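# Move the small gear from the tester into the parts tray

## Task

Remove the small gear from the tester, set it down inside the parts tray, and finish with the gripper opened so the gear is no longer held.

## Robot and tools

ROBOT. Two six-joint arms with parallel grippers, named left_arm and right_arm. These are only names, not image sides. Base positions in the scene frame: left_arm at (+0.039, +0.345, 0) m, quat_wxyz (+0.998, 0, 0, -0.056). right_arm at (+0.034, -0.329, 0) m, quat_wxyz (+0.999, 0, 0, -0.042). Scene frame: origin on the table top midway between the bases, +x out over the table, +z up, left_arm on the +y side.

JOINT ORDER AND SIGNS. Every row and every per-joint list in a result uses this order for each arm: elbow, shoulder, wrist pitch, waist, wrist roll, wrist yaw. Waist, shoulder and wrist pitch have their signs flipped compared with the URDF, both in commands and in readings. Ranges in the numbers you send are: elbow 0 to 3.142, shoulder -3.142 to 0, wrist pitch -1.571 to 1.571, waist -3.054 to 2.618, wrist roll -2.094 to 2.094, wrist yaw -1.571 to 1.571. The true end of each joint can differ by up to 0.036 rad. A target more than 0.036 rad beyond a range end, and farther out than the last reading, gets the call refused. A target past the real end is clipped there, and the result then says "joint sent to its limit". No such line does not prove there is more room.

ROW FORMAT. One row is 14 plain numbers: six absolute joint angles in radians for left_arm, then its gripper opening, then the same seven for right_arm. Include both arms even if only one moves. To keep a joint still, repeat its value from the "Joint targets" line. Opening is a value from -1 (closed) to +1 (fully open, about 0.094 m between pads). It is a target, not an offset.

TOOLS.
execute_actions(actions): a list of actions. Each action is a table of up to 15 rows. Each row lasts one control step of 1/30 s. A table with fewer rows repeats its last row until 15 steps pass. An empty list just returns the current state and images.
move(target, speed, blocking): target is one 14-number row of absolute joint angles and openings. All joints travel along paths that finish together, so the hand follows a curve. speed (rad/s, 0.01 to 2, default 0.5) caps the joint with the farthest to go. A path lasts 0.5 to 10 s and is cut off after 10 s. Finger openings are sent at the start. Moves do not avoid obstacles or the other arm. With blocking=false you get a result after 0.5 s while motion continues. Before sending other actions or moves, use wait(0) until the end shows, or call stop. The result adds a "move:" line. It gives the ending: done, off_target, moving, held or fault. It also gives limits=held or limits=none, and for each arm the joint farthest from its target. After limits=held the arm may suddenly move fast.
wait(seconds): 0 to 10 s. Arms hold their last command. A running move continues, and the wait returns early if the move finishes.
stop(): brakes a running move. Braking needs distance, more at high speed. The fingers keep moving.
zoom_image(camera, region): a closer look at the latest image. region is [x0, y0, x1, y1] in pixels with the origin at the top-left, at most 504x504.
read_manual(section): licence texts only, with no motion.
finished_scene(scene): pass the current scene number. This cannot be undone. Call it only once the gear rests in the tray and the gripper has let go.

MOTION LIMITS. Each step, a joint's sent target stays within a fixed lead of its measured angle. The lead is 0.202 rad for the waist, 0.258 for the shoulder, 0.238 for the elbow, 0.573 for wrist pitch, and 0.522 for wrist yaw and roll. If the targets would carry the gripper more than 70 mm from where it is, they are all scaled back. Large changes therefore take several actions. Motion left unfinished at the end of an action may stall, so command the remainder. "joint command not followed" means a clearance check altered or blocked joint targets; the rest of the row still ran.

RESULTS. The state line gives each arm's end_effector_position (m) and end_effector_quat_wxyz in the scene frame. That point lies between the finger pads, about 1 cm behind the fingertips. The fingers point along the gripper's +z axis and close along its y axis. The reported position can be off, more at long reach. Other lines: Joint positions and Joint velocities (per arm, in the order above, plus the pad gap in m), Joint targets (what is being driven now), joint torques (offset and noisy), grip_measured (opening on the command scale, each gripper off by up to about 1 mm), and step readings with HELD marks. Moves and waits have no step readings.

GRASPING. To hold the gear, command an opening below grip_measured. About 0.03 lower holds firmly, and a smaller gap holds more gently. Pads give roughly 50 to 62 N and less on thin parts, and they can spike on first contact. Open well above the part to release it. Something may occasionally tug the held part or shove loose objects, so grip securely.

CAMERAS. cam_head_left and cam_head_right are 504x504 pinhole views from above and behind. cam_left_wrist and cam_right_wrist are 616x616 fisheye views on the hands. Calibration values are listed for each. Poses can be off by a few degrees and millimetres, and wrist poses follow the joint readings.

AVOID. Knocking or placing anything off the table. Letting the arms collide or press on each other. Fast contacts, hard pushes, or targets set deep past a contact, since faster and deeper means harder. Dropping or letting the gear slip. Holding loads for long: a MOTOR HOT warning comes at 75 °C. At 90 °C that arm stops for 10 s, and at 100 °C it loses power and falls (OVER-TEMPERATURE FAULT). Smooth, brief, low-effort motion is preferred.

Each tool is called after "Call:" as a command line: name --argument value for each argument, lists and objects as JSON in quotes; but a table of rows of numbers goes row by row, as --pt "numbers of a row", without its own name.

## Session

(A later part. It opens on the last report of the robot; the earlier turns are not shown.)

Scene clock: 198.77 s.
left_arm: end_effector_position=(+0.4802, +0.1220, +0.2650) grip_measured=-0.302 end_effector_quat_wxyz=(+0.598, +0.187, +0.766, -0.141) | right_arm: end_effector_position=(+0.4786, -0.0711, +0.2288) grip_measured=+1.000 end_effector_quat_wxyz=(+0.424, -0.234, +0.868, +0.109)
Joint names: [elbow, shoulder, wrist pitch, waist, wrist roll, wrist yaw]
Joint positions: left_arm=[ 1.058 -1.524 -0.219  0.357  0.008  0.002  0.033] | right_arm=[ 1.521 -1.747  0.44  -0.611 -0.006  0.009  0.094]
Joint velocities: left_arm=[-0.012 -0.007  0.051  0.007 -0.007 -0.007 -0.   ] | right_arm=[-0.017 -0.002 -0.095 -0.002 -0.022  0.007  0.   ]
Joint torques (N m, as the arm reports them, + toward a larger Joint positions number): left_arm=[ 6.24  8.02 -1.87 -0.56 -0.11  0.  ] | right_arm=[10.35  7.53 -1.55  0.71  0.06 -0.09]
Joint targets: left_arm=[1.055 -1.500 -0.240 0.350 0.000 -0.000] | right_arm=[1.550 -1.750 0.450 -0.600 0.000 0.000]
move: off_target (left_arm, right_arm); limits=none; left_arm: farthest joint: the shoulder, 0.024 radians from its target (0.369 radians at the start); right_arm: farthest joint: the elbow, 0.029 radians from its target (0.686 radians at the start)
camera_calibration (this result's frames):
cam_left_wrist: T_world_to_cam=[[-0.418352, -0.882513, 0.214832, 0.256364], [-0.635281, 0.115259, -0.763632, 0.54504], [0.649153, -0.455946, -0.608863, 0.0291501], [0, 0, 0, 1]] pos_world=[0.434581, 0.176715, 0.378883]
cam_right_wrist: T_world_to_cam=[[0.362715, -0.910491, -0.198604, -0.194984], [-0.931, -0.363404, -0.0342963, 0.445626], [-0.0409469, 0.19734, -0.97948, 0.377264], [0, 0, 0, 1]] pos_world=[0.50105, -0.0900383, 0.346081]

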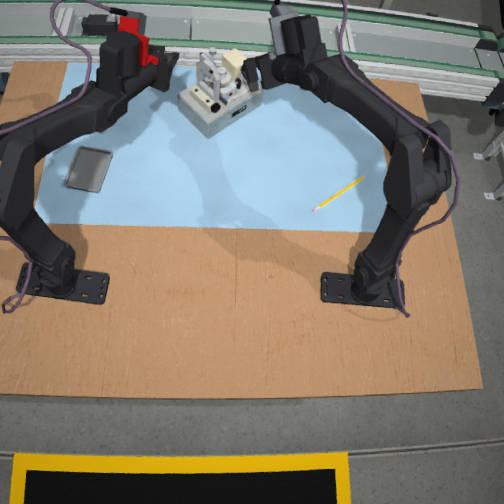

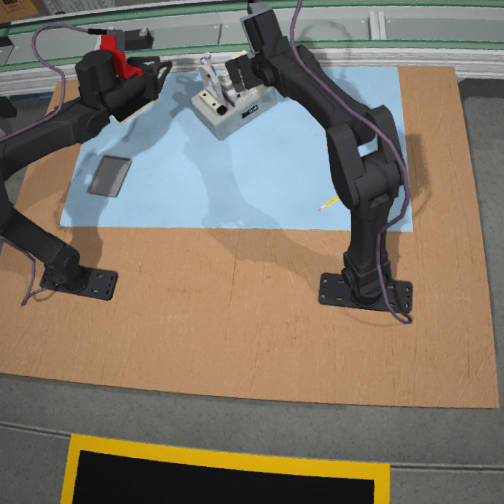

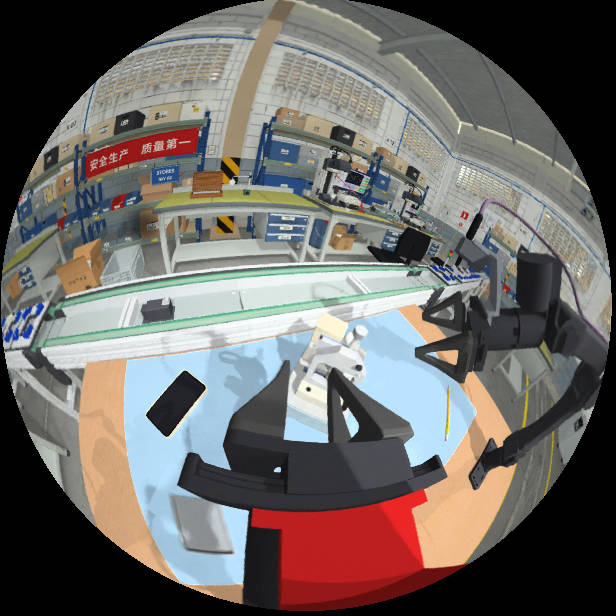

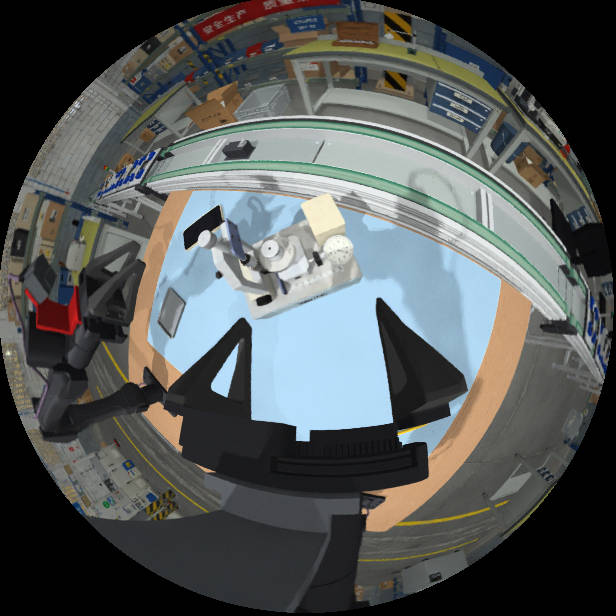

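Call:
move --target '[1.262,-1.735,-0.20,0.476,0,0,-0.3, 0.863,-1.327,-0.1,-0.66,0,0,1]' --speed 0.6

Call:
move --target '[1.42,-1.859,-0.165,0.476,0,0,-0.4, 0.863,-1.327,-0.1,-0.66,0,0,1]' --speed 0.2

Call:
zoom_image --camera "cam_left_wrist" --region '[250, 320, 370, 440]'

Scene clock: 221.97 s.
left_arm: end_effector_position=(+0.4936, +0.0462, +0.2383) grip_measured=-0.302 end_effector_quat_wxyz=(+0.568, +0.235, +0.771, -0.169) | right_arm: end_effector_position=(+0.4023, -0.0960, +0.2141) grip_measured=+1.000 end_effector_quat_wxyz=(+0.527, -0.233, +0.804, +0.147)
Joint names: [elbow, shoulder, wrist pitch, waist, wrist roll, wrist yaw]
Joint positions: left_arm=[ 1.23  -1.737 -0.203  0.47   0.008  0.002  0.033] | right_arm=[ 0.866 -1.356 -0.077 -0.649 -0.006  0.009  0.094]
Joint velocities: left_arm=[ 0.022 -0.017  0.037 -0.007  0.11   0.081  0.   ] | right_arm=[-0.002  0.007  0.081 -0.007 -0.037  0.037  0.   ]
Joint torques (N m, as the arm reports them, + toward a larger Joint positions number): left_arm=[ 8.88  7.96 -1.6   0.5  -0.11  0.  ] | right_arm=[ 7.51  6.58 -2.02 -0.91  0.04 -0.07]
Joint targets: left_arm=[1.262 -1.735 -0.200 0.476 -0.000 -0.000] | right_arm=[0.863 -1.327 -0.100 -0.660 0.000 0.000]
move: off_target (left_arm, right_arm); limits=none; left_arm: farthest joint: the elbow, 0.032 radians from its target (0.204 radians at the start); right_arm: farthest joint: the shoulder, 0.029 radians from its target (0.420 radians at the start)
camera_calibration (this result's frames):
cam_left_wrist: T_world_to_cam=[[-0.505426, -0.836164, 0.213015, 0.242088], [-0.653095, 0.20937, -0.727758, 0.537765], [0.563925, -0.506947, -0.651915, 0.024277], [0, 0, 0, 1]] pos_world=[0.459879, 0.102141, 0.355621]
cam_right_wrist: T_world_to_cam=[[0.443139, -0.866961, -0.22805, -0.214741], [-0.882784, -0.37777, -0.279255, 0.396709], [0.155952, 0.325067, -0.932743, 0.287745], [0, 0, 0, 1]] pos_world=[0.400493, -0.129844, 0.330204]

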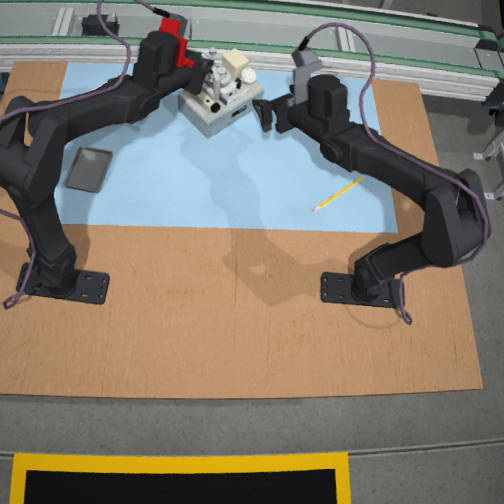

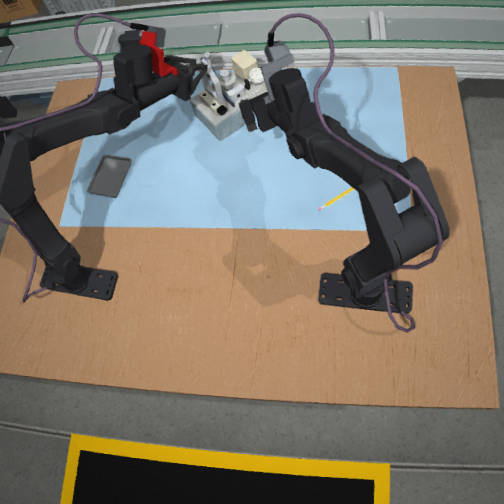

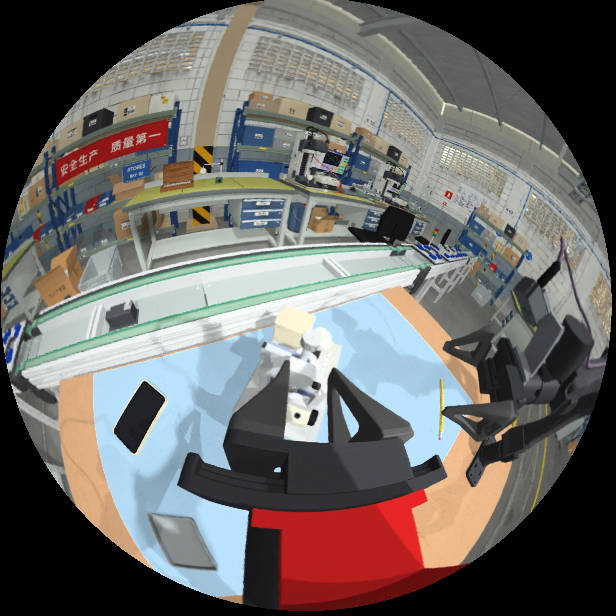

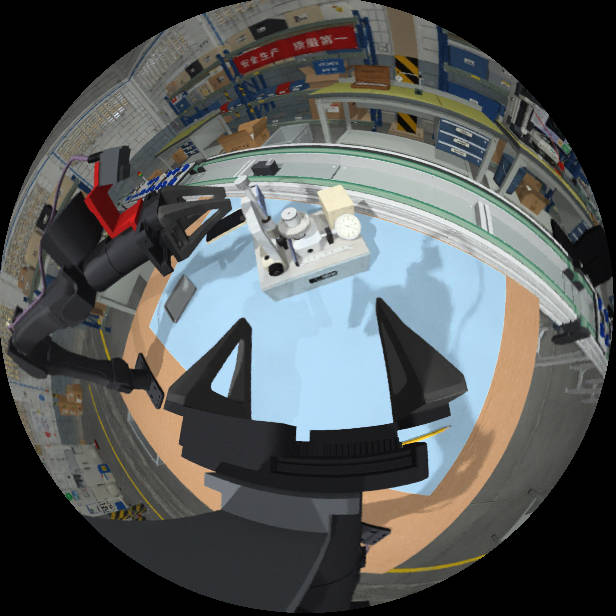

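Scene clock: 223.37 s.
left_arm: end_effector_position=(+0.5221, +0.0275, +0.2394) grip_measured=-0.398 end_effector_quat_wxyz=(+0.568, +0.235, +0.771, -0.169) | right_arm: end_effector_position=(+0.4023, -0.0960, +0.2141) grip_measured=+1.000 end_effector_quat_wxyz=(+0.527, -0.233, +0.804, +0.147)
Joint names: [elbow, shoulder, wrist pitch, waist, wrist roll, wrist yaw]
Joint positions: left_arm=[ 1.389 -1.861 -0.169  0.47   0.008  0.002  0.028] | right_arm=[ 0.866 -1.356 -0.077 -0.649 -0.006  0.009  0.094]
Joint velocities: left_arm=[-0.017 -0.007  0.022  0.007 -0.051  0.022  0.   ] | right_arm=[-0.012  0.002  0.022 -0.002 -0.007  0.007  0.   ]
Joint torques (N m, as the arm reports them, + toward a larger Joint positions number): left_arm=[ 8.92  8.99 -1.62  0.51 -0.1   0.01] | right_arm=[ 7.43  6.44 -2.04 -0.86  0.06 -0.1 ]
Joint targets: left_arm=[1.420 -1.859 -0.165 0.476 0.000 0.000] | right_arm=[0.863 -1.327 -0.100 -0.660 -0.000 0.000]
move: off_target (left_arm, right_arm); limits=none; left_arm: farthest joint: the elbow, 0.031 radians from its target (0.190 radians at the start); right_arm: farthest joint: the shoulder, 0.029 radians from its target (0.029 radians at the start)
camera_calibration (this result's frames):
cam_left_wrist: T_world_to_cam=[[-0.505493, -0.836119, 0.21303, 0.240562], [-0.652863, 0.209217, -0.728009, 0.561052], [0.564133, -0.507083, -0.651629, -0.000662143], [0, 0, 0, 1]] pos_world=[0.488266, 0.0834206, 0.356773]
cam_right_wrist: T_world_to_cam=[[0.443139, -0.866961, -0.22805, -0.214741], [-0.882784, -0.37777, -0.279255, 0.396709], [0.155952, 0.325067, -0.932743, 0.287745], [0, 0, 0, 1]] pos_world=[0.400493, -0.129844, 0.330204]

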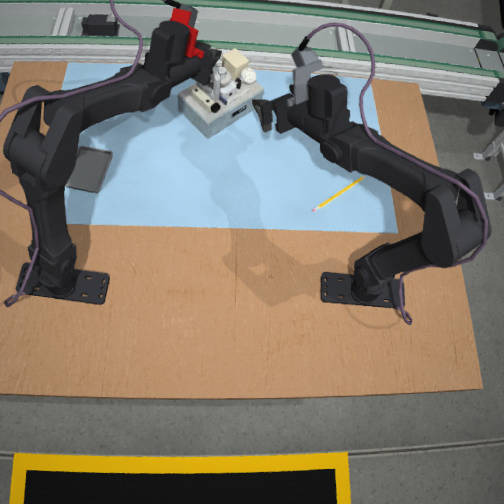

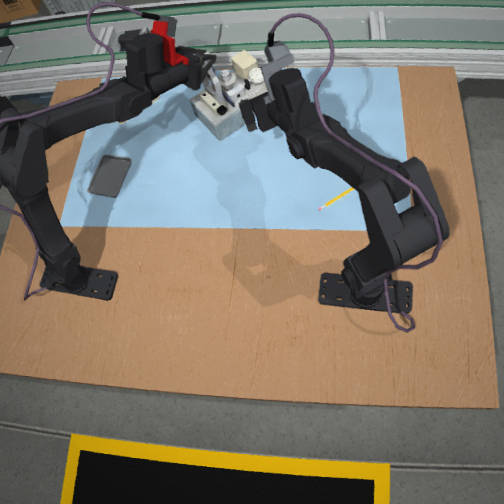

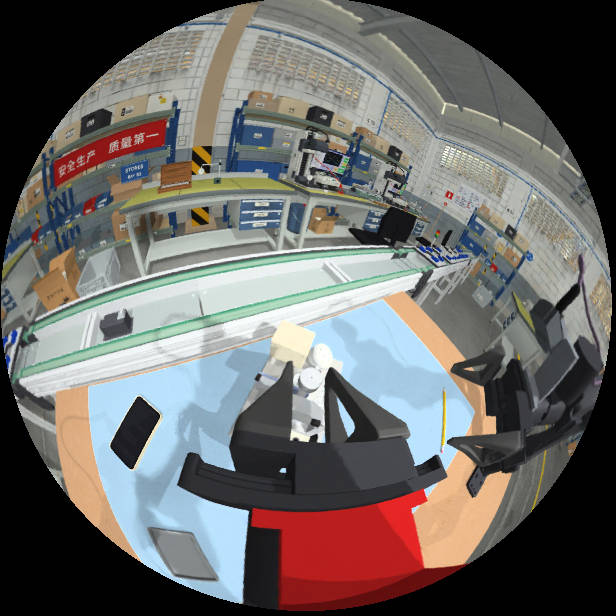

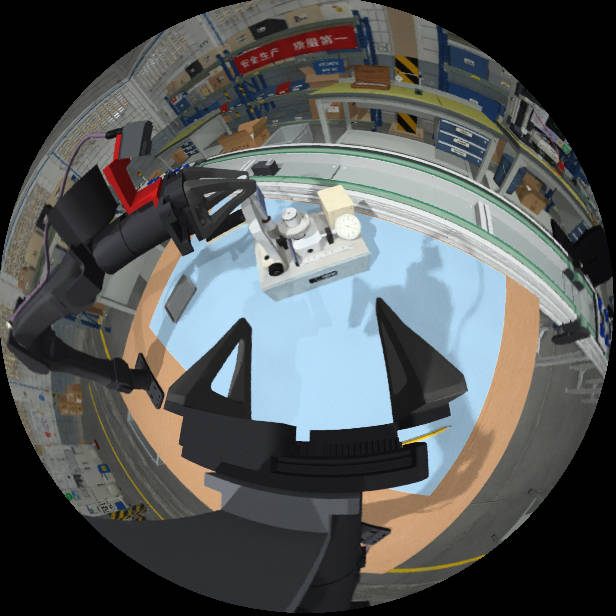

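Region (250, 320, 370, 440) of cam_left_wrist's 616x616 image, scaled by 4.200, with more detail than that image has.

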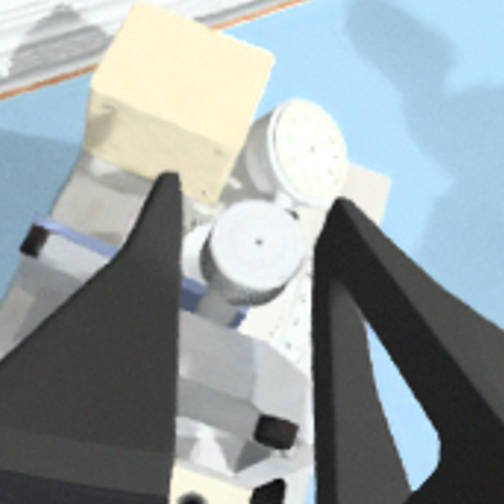

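Call:
execute_actions --actions '[[[1.42,-1.859,-0.165,0.478,0,0,-0.62, 0.863,-1.327,-0.1,-0.66,0,0,1]],[[1.42,-1.859,-0.165,0.478,0,0,-0.725, 0.863,-1.327,-0.1,-0.66,0,0,1]]]'

Call:
move --target '[1.42,-1.859,-0.165,0.505,0,0,-0.725, 0.863,-1.327,-0.1,-0.66,0,0,1]' --speed 0.03

Call:
zoom_image --camera "cam_right_wrist" --region '[210, 150, 330, 280]'

Scene clock: 229.53 s.
left_arm: end_effector_position=(+0.5222, +0.0277, +0.2394) grip_measured=-0.700 end_effector_quat_wxyz=(+0.568, +0.235, +0.771, -0.168) | right_arm: end_effector_position=(+0.4023, -0.0960, +0.2141) grip_measured=+1.000 end_effector_quat_wxyz=(+0.527, -0.233, +0.804, +0.147)
Joint names: [elbow, shoulder, wrist pitch, waist, wrist roll, wrist yaw]
Joint positions: left_arm=[ 1.389 -1.861 -0.169  0.47   0.008  0.     0.014] | right_arm=[ 0.866 -1.356 -0.077 -0.649 -0.006  0.009  0.094]
Joint velocities: left_arm=[ 0.002 -0.002  0.022  0.012  0.022 -0.007  0.   ] | right_arm=[ 0.012 -0.017  0.081 -0.002 -0.022 -0.007  0.   ]
Joint torques (N m, as the arm reports them, + toward a larger Joint positions number): left_arm=[ 8.89  8.96 -1.59  0.72 -0.11  0.02] | right_arm=[ 7.46  6.64 -1.98 -0.91  0.06 -0.1 ]
Joint targets: left_arm=[1.420 -1.859 -0.165 0.478 0.000 -0.000] | right_arm=[0.863 -1.327 -0.100 -0.660 -0.000 0.000]
Step readings (joint positions; steps 1 to 15: 1st action; 16 to 30: 2nd action):
0: left_arm=[1.389 -1.861 -0.169 0.470 0.008 0.002] | right_arm=[0.866 -1.356 -0.077 -0.649 -0.006 0.009]
1: left_arm=[1.389 -1.861 -0.169 0.470 0.008 0.002] | right_arm=[0.866 -1.356 -0.077 -0.649 -0.006 0.009]
2: left_arm=[1.389 -1.861 -0.169 0.470 0.008 0.002] | right_arm=[0.866 -1.356 -0.077 -0.649 -0.006 0.009]
4: left_arm=[1.389 -1.861 -0.169 0.470 0.008 0.002] | right_arm=[0.866 -1.356 -0.077 -0.649 -0.006 0.009]
8: left_arm=[1.389 -1.861 -0.169 0.470 0.008 0.002] | right_arm=[0.866 -1.356 -0.077 -0.649 -0.006 0.009]
15: left_arm=[1.389 -1.861 -0.169 0.470 0.008 0.002] | right_arm=[0.866 -1.356 -0.077 -0.649 -0.006 0.009]
16: left_arm=[1.389 -1.861 -0.169 0.470 0.008 0.000] | right_arm=[0.866 -1.356 -0.077 -0.649 -0.006 0.009]
17: left_arm=[1.389 -1.861 -0.169 0.470 0.008 0.000] | right_arm=[0.866 -1.356 -0.077 -0.649 -0.006 0.009]
19: left_arm=[1.389 -1.861 -0.169 0.470 0.008 0.000] | right_arm=[0.866 -1.356 -0.077 -0.649 -0.006 0.009]
23: left_arm=[1.389 -1.861 -0.169 0.470 0.008 0.000] | right_arm=[0.866 -1.356 -0.077 -0.649 -0.006 0.009]
30: Joint positions above
camera_calibration (this result's frames):
cam_left_wrist: T_world_to_cam=[[-0.504123, -0.836972, 0.212926, 0.24018], [-0.653387, 0.2084, -0.727774, 0.561257], [0.564753, -0.50601, -0.651926, -0.00095208], [0, 0, 0, 1]] pos_world=[0.488336, 0.0835764, 0.356707]
cam_right_wrist: T_world_to_cam=[[0.443139, -0.866961, -0.22805, -0.214741], [-0.882784, -0.37777, -0.279255, 0.396709], [0.155952, 0.325067, -0.932743, 0.287745], [0, 0, 0, 1]] pos_world=[0.400493, -0.129844, 0.330204]

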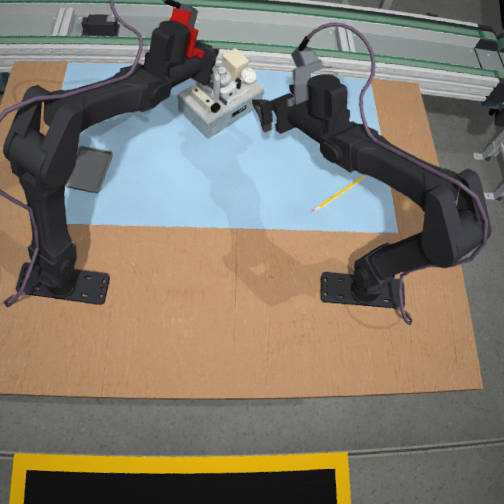

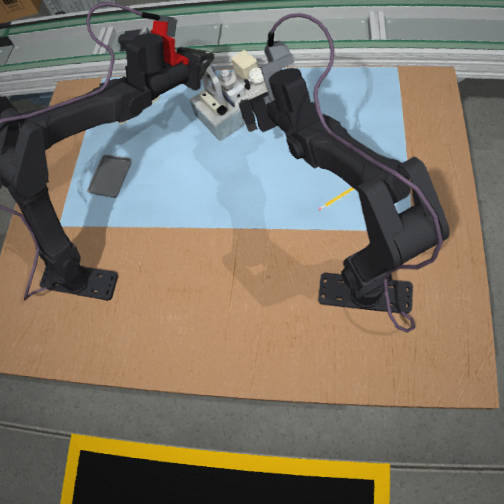

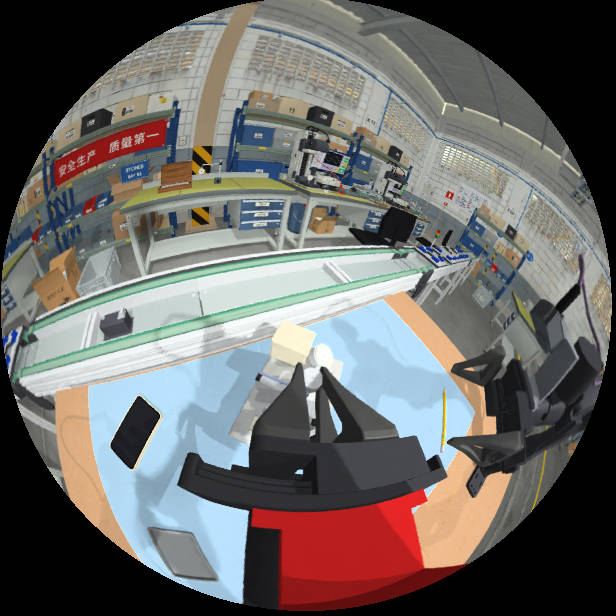

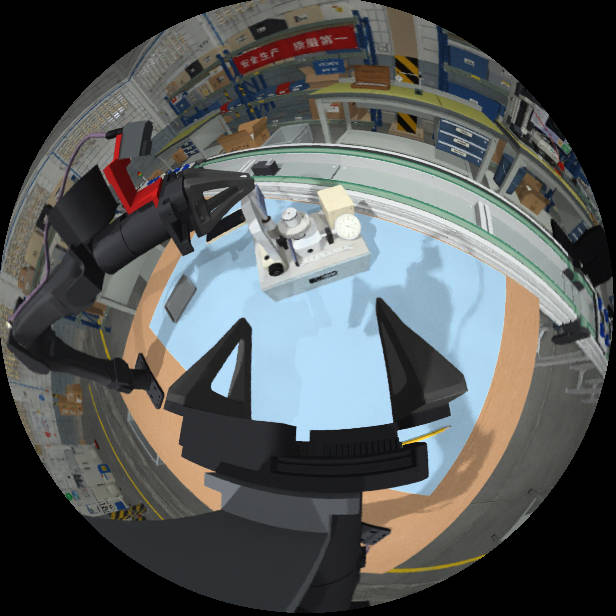

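Scene clock: 230.97 s.
left_arm: end_effector_position=(+0.5218, +0.0271, +0.2394) grip_measured=-0.700 end_effector_quat_wxyz=(+0.570, +0.229, +0.772, -0.161) | right_arm: end_effector_position=(+0.4023, -0.0960, +0.2141) grip_measured=+1.000 end_effector_quat_wxyz=(+0.527, -0.233, +0.804, +0.147)
Joint names: [elbow, shoulder, wrist pitch, waist, wrist roll, wrist yaw]
Joint positions: left_arm=[ 1.389 -1.861 -0.169  0.48   0.004 -0.027  0.014] | right_arm=[ 0.866 -1.356 -0.077 -0.649 -0.006  0.009  0.094]
Joint velocities: left_arm=[-0.002  0.012  0.022  0.007 -0.066  0.022 -0.001] | right_arm=[ 0.002 -0.007 -0.051 -0.007  0.037  0.022  0.   ]
Joint torques (N m, as the arm reports them, + toward a larger Joint positions number): left_arm=[ 8.88  9.01 -1.59  2.28 -0.07  0.25] | right_arm=[ 7.49  6.56 -2.03 -0.84  0.04 -0.09]
Joint targets: left_arm=[1.420 -1.859 -0.165 0.505 -0.000 0.000] | right_arm=[0.863 -1.327 -0.100 -0.660 0.000 -0.000]
move: off_target (left_arm, right_arm); limits=none; left_arm: farthest joint: the elbow, 0.031 radians from its target (0.031 radians at the start); right_arm: farthest joint: the shoulder, 0.029 radians from its target (0.029 radians at the start)
camera_calibration (this result's frames):
cam_left_wrist: T_world_to_cam=[[-0.4901, -0.846429, 0.208228, 0.233571], [-0.654954, 0.199958, -0.728733, 0.562398], [0.575184, -0.493532, -0.652372, -0.00666598], [0, 0, 0, 1]] pos_world=[0.486653, 0.0819552, 0.356853]
cam_right_wrist: T_world_to_cam=[[0.443139, -0.866961, -0.22805, -0.214741], [-0.882784, -0.37777, -0.279255, 0.396709], [0.155952, 0.325067, -0.932743, 0.287745], [0, 0, 0, 1]] pos_world=[0.400493, -0.129844, 0.330204]

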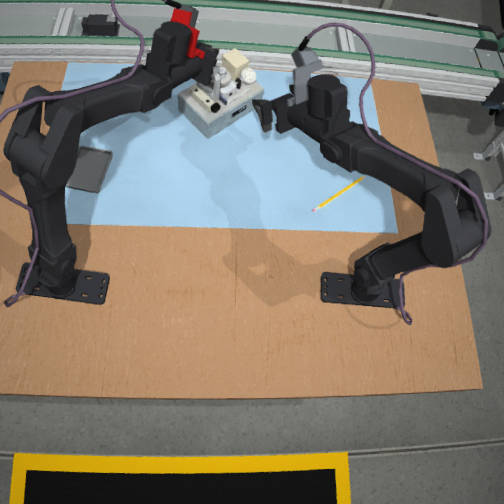

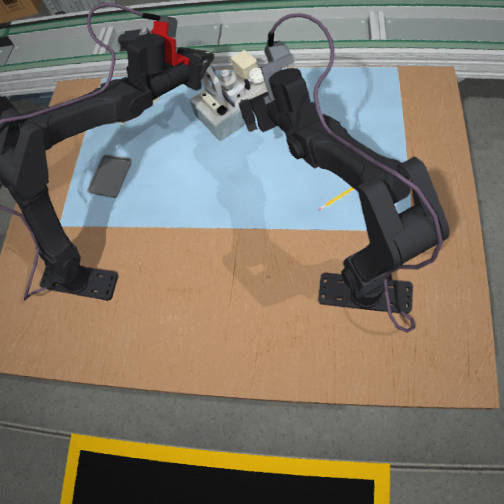

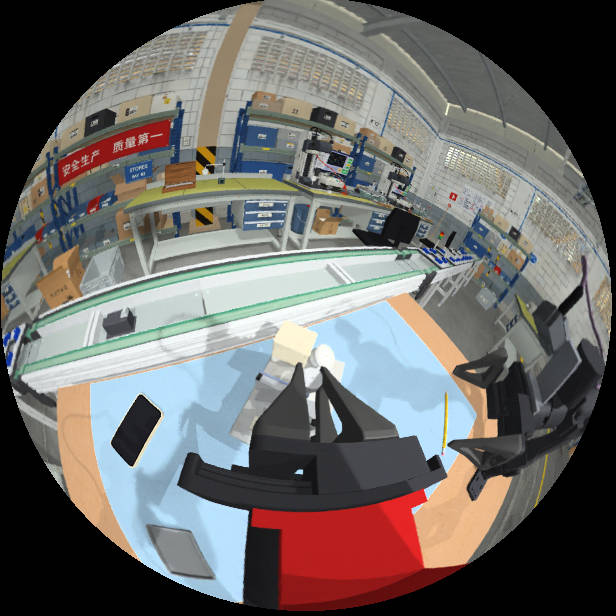

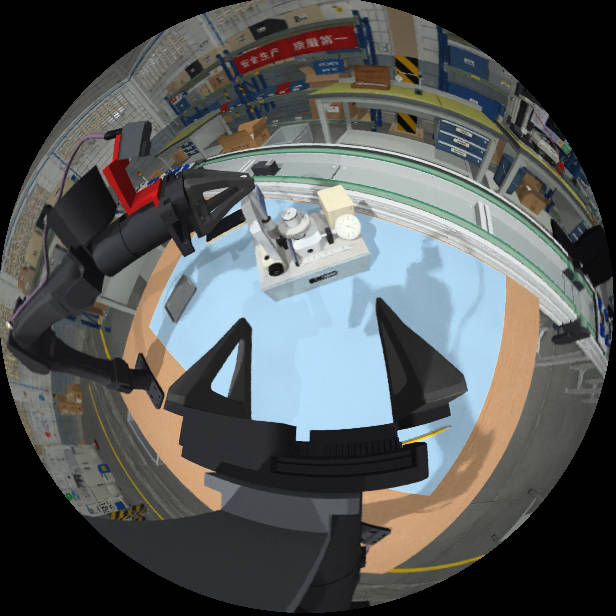

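Region (210, 150, 330, 280) of cam_right_wrist's 616x616 image, scaled by 3.877, with more detail than that image has; it fills the left 465 columns of this view, and the rest is white.

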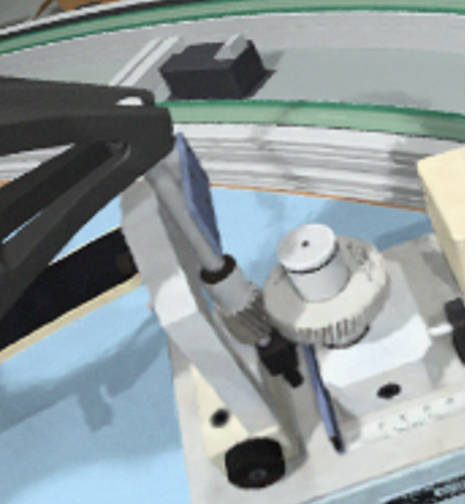

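Call:
move --target '[1.42,-1.859,-0.165,0.53,0,0.11,-0.725, 0.863,-1.327,-0.1,-0.66,0,0,1]' --speed 0.06

Call:
zoom_image --camera "cam_right_wrist" --region '[210, 150, 330, 280]'

Scene clock: 242.03 s.
left_arm: end_effector_position=(+0.5209, +0.0258, +0.2394) grip_measured=-0.700 end_effector_quat_wxyz=(+0.569, +0.232, +0.772, -0.165) | right_arm: end_effector_position=(+0.4023, -0.0960, +0.2141) grip_measured=+1.000 end_effector_quat_wxyz=(+0.527, -0.233, +0.804, +0.147)
Joint names: [elbow, shoulder, wrist pitch, waist, wrist roll, wrist yaw]
Joint positions: left_arm=[ 1.389 -1.861 -0.169  0.479  0.004 -0.017  0.014] | right_arm=[ 0.866 -1.356 -0.077 -0.649 -0.006  0.009  0.094]
Joint velocities: left_arm=[ 0.007  0.007  0.007 -0.002 -0.007 -0.037  0.002] | right_arm=[ 0.012 -0.002 -0.095 -0.007 -0.051  0.095  0.   ]
Joint torques (N m, as the arm reports them, + toward a larger Joint positions number): left_arm=[ 8.91  8.96 -1.6   4.61 -0.08  1.02] | right_arm=[ 7.51  6.52 -2.02 -0.83  0.06 -0.09]
Joint targets: left_arm=[1.420 -1.859 -0.165 0.530 0.000 0.110] | right_arm=[0.863 -1.327 -0.100 -0.660 -0.000 0.000]
move: off_target (left_arm, right_arm); limits=none; left_arm: farthest joint: the wrist yaw, 0.127 radians from its target (0.137 radians at the start); right_arm: farthest joint: the shoulder, 0.029 radians from its target (0.029 radians at the start)
camera_calibration (this result's frames):
cam_left_wrist: T_world_to_cam=[[-0.497713, -0.841227, 0.211231, 0.235108], [-0.654296, 0.204284, -0.728124, 0.561491], [0.569367, -0.500604, -0.652086, -0.00369977], [0, 0, 0, 1]] pos_world=[0.486504, 0.0812234, 0.35676]
cam_right_wrist: T_world_to_cam=[[0.443139, -0.866961, -0.22805, -0.214741], [-0.882784, -0.37777, -0.279255, 0.396709], [0.155952, 0.325067, -0.932743, 0.287745], [0, 0, 0, 1]] pos_world=[0.400493, -0.129844, 0.330204]

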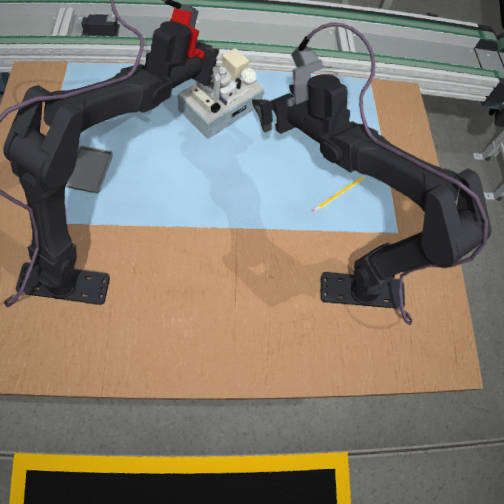

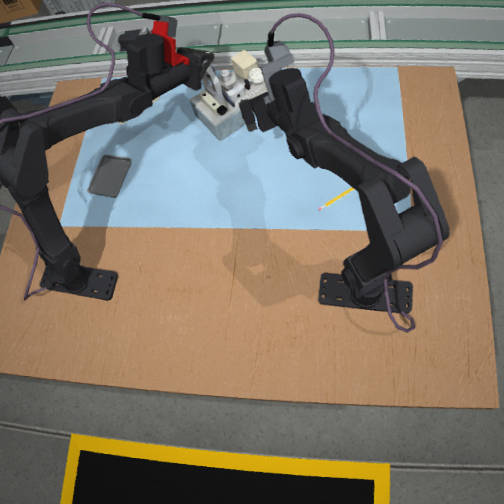

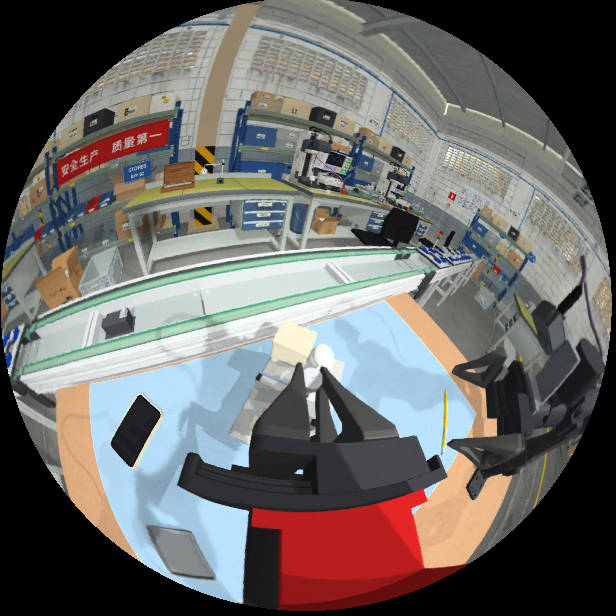

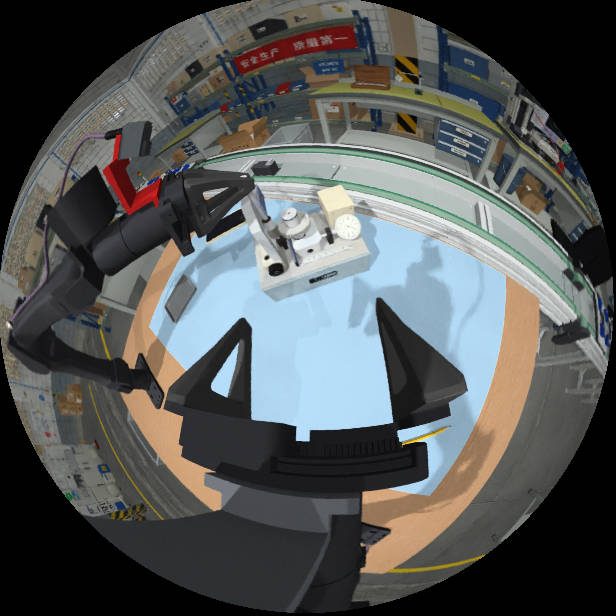

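Region (210, 150, 330, 280) of cam_right_wrist's 616x616 image, scaled by 3.877, with more detail than that image has; it fills the left 465 columns of this view, and the rest is white.

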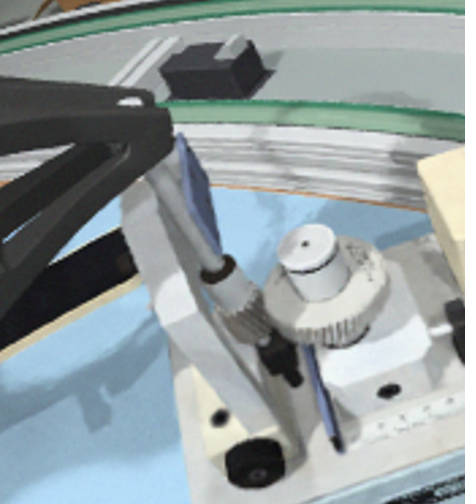

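Call:
move --target '[1.46,-1.889,-0.156,0.525,0,0.09,-0.725, 0.863,-1.327,-0.1,-0.66,0,0,1]' --speed 0.03

Call:
zoom_image --camera "cam_right_wrist" --region '[210, 150, 330, 280]'

Call:
zoom_image --camera "cam_left_wrist" --region '[250, 320, 370, 440]'

Scene clock: 252.23 s.
left_arm: end_effector_position=(+0.5217, +0.0258, +0.2390) grip_measured=-0.700 end_effector_quat_wxyz=(+0.558, +0.235, +0.779, -0.163) | right_arm: end_effector_position=(+0.4023, -0.0960, +0.2141) grip_measured=+1.000 end_effector_quat_wxyz=(+0.527, -0.233, +0.804, +0.147)
Joint names: [elbow, shoulder, wrist pitch, waist, wrist roll, wrist yaw]
Joint positions: left_arm=[ 1.422 -1.866 -0.114  0.477  0.004 -0.012  0.014] | right_arm=[ 0.866 -1.356 -0.077 -0.649 -0.006  0.009  0.094]
Joint velocities: left_arm=[ 0.012  0.002  0.022 -0.012 -0.022 -0.11  -0.   ] | right_arm=[ 0.012 -0.012  0.022  0.007  0.037  0.022  0.   ]
Joint torques (N m, as the arm reports them, + toward a larger Joint positions number): left_arm=[ 9.49  7.1  -1.99  4.37 -0.07  0.82] | right_arm=[ 7.43  6.53 -2.03 -0.96  0.05 -0.1 ]
Joint targets: left_arm=[1.460 -1.889 -0.156 0.525 0.000 0.090] | right_arm=[0.863 -1.327 -0.100 -0.660 0.000 0.000]
move: off_target (left_arm, right_arm); limits=none; left_arm: farthest joint: the wrist yaw, 0.102 radians from its target (0.107 radians at the start); right_arm: farthest joint: the shoulder, 0.029 radians from its target (0.029 radians at the start)
camera_calibration (this result's frames):
cam_left_wrist: T_world_to_cam=[[-0.494687, -0.843031, 0.211148, 0.234055], [-0.671026, 0.216118, -0.709237, 0.565693], [0.552276, -0.492536, -0.672607, 0.00924927], [0, 0, 0, 1]] pos_world=[0.490271, 0.079615, 0.358011]
cam_right_wrist: T_world_to_cam=[[0.443139, -0.866961, -0.22805, -0.214741], [-0.882784, -0.37777, -0.279255, 0.396709], [0.155952, 0.325067, -0.932743, 0.287745], [0, 0, 0, 1]] pos_world=[0.400493, -0.129844, 0.330204]

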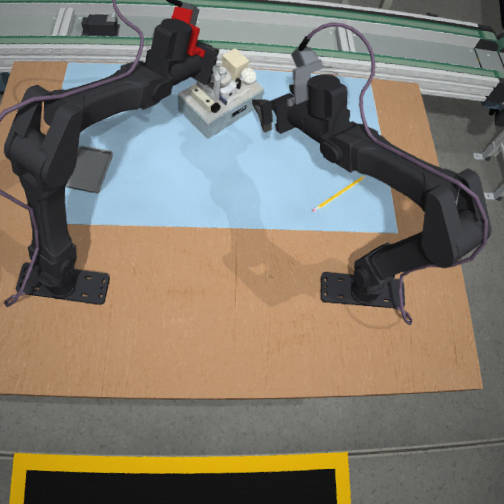

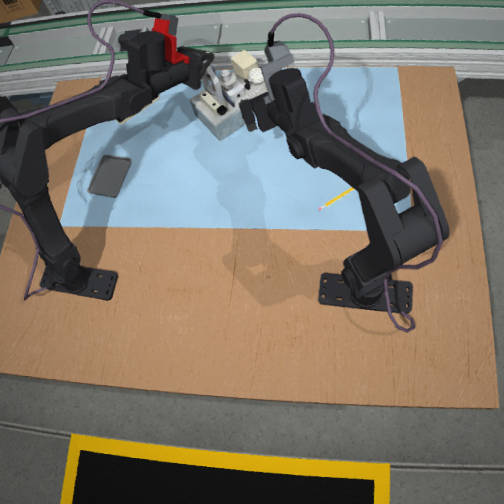

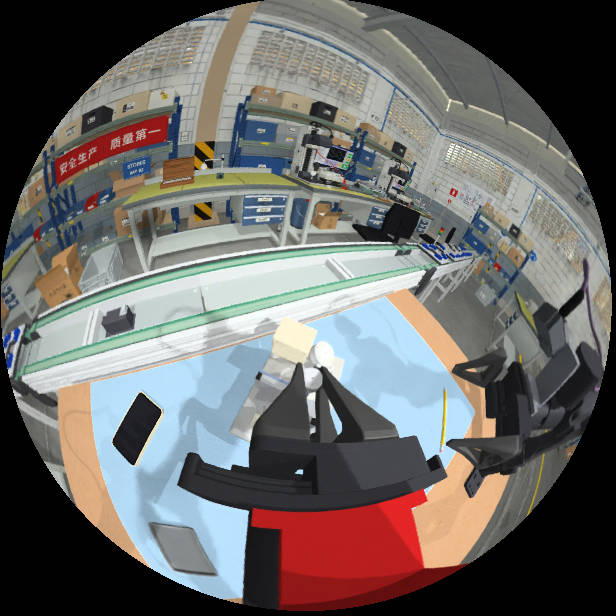

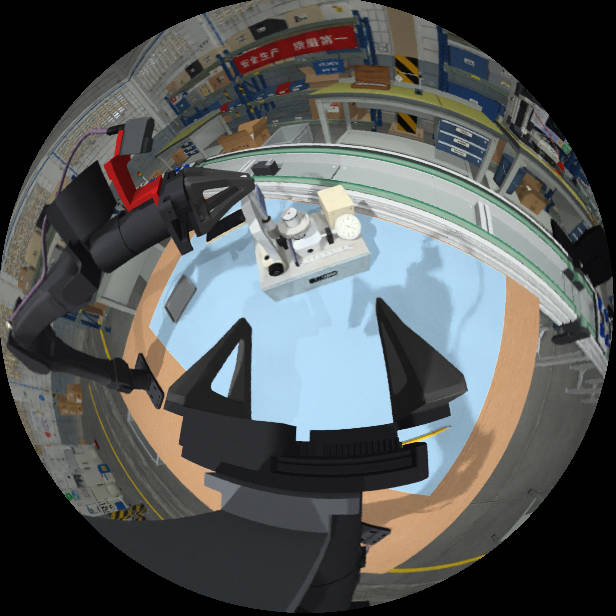

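Region (210, 150, 330, 280) of cam_right_wrist's 616x616 image, scaled by 3.877, with more detail than that image has; it fills the left 465 columns of this view, and the rest is white.

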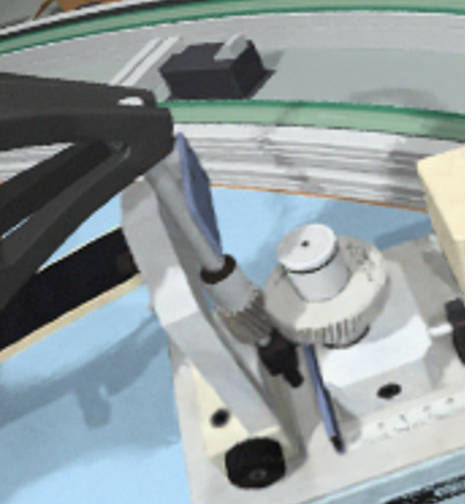

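Region (250, 320, 370, 440) of cam_left_wrist's 616x616 image, scaled by 4.200, with more detail than that image has.

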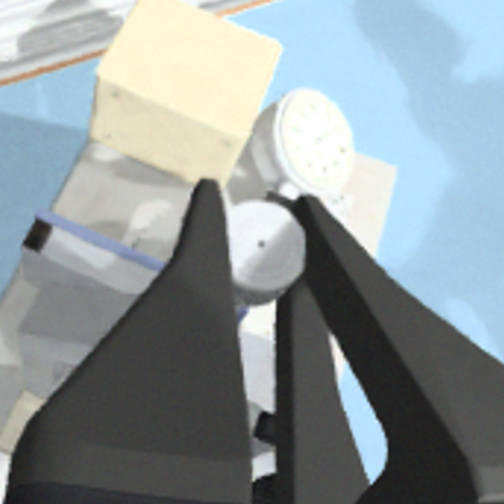

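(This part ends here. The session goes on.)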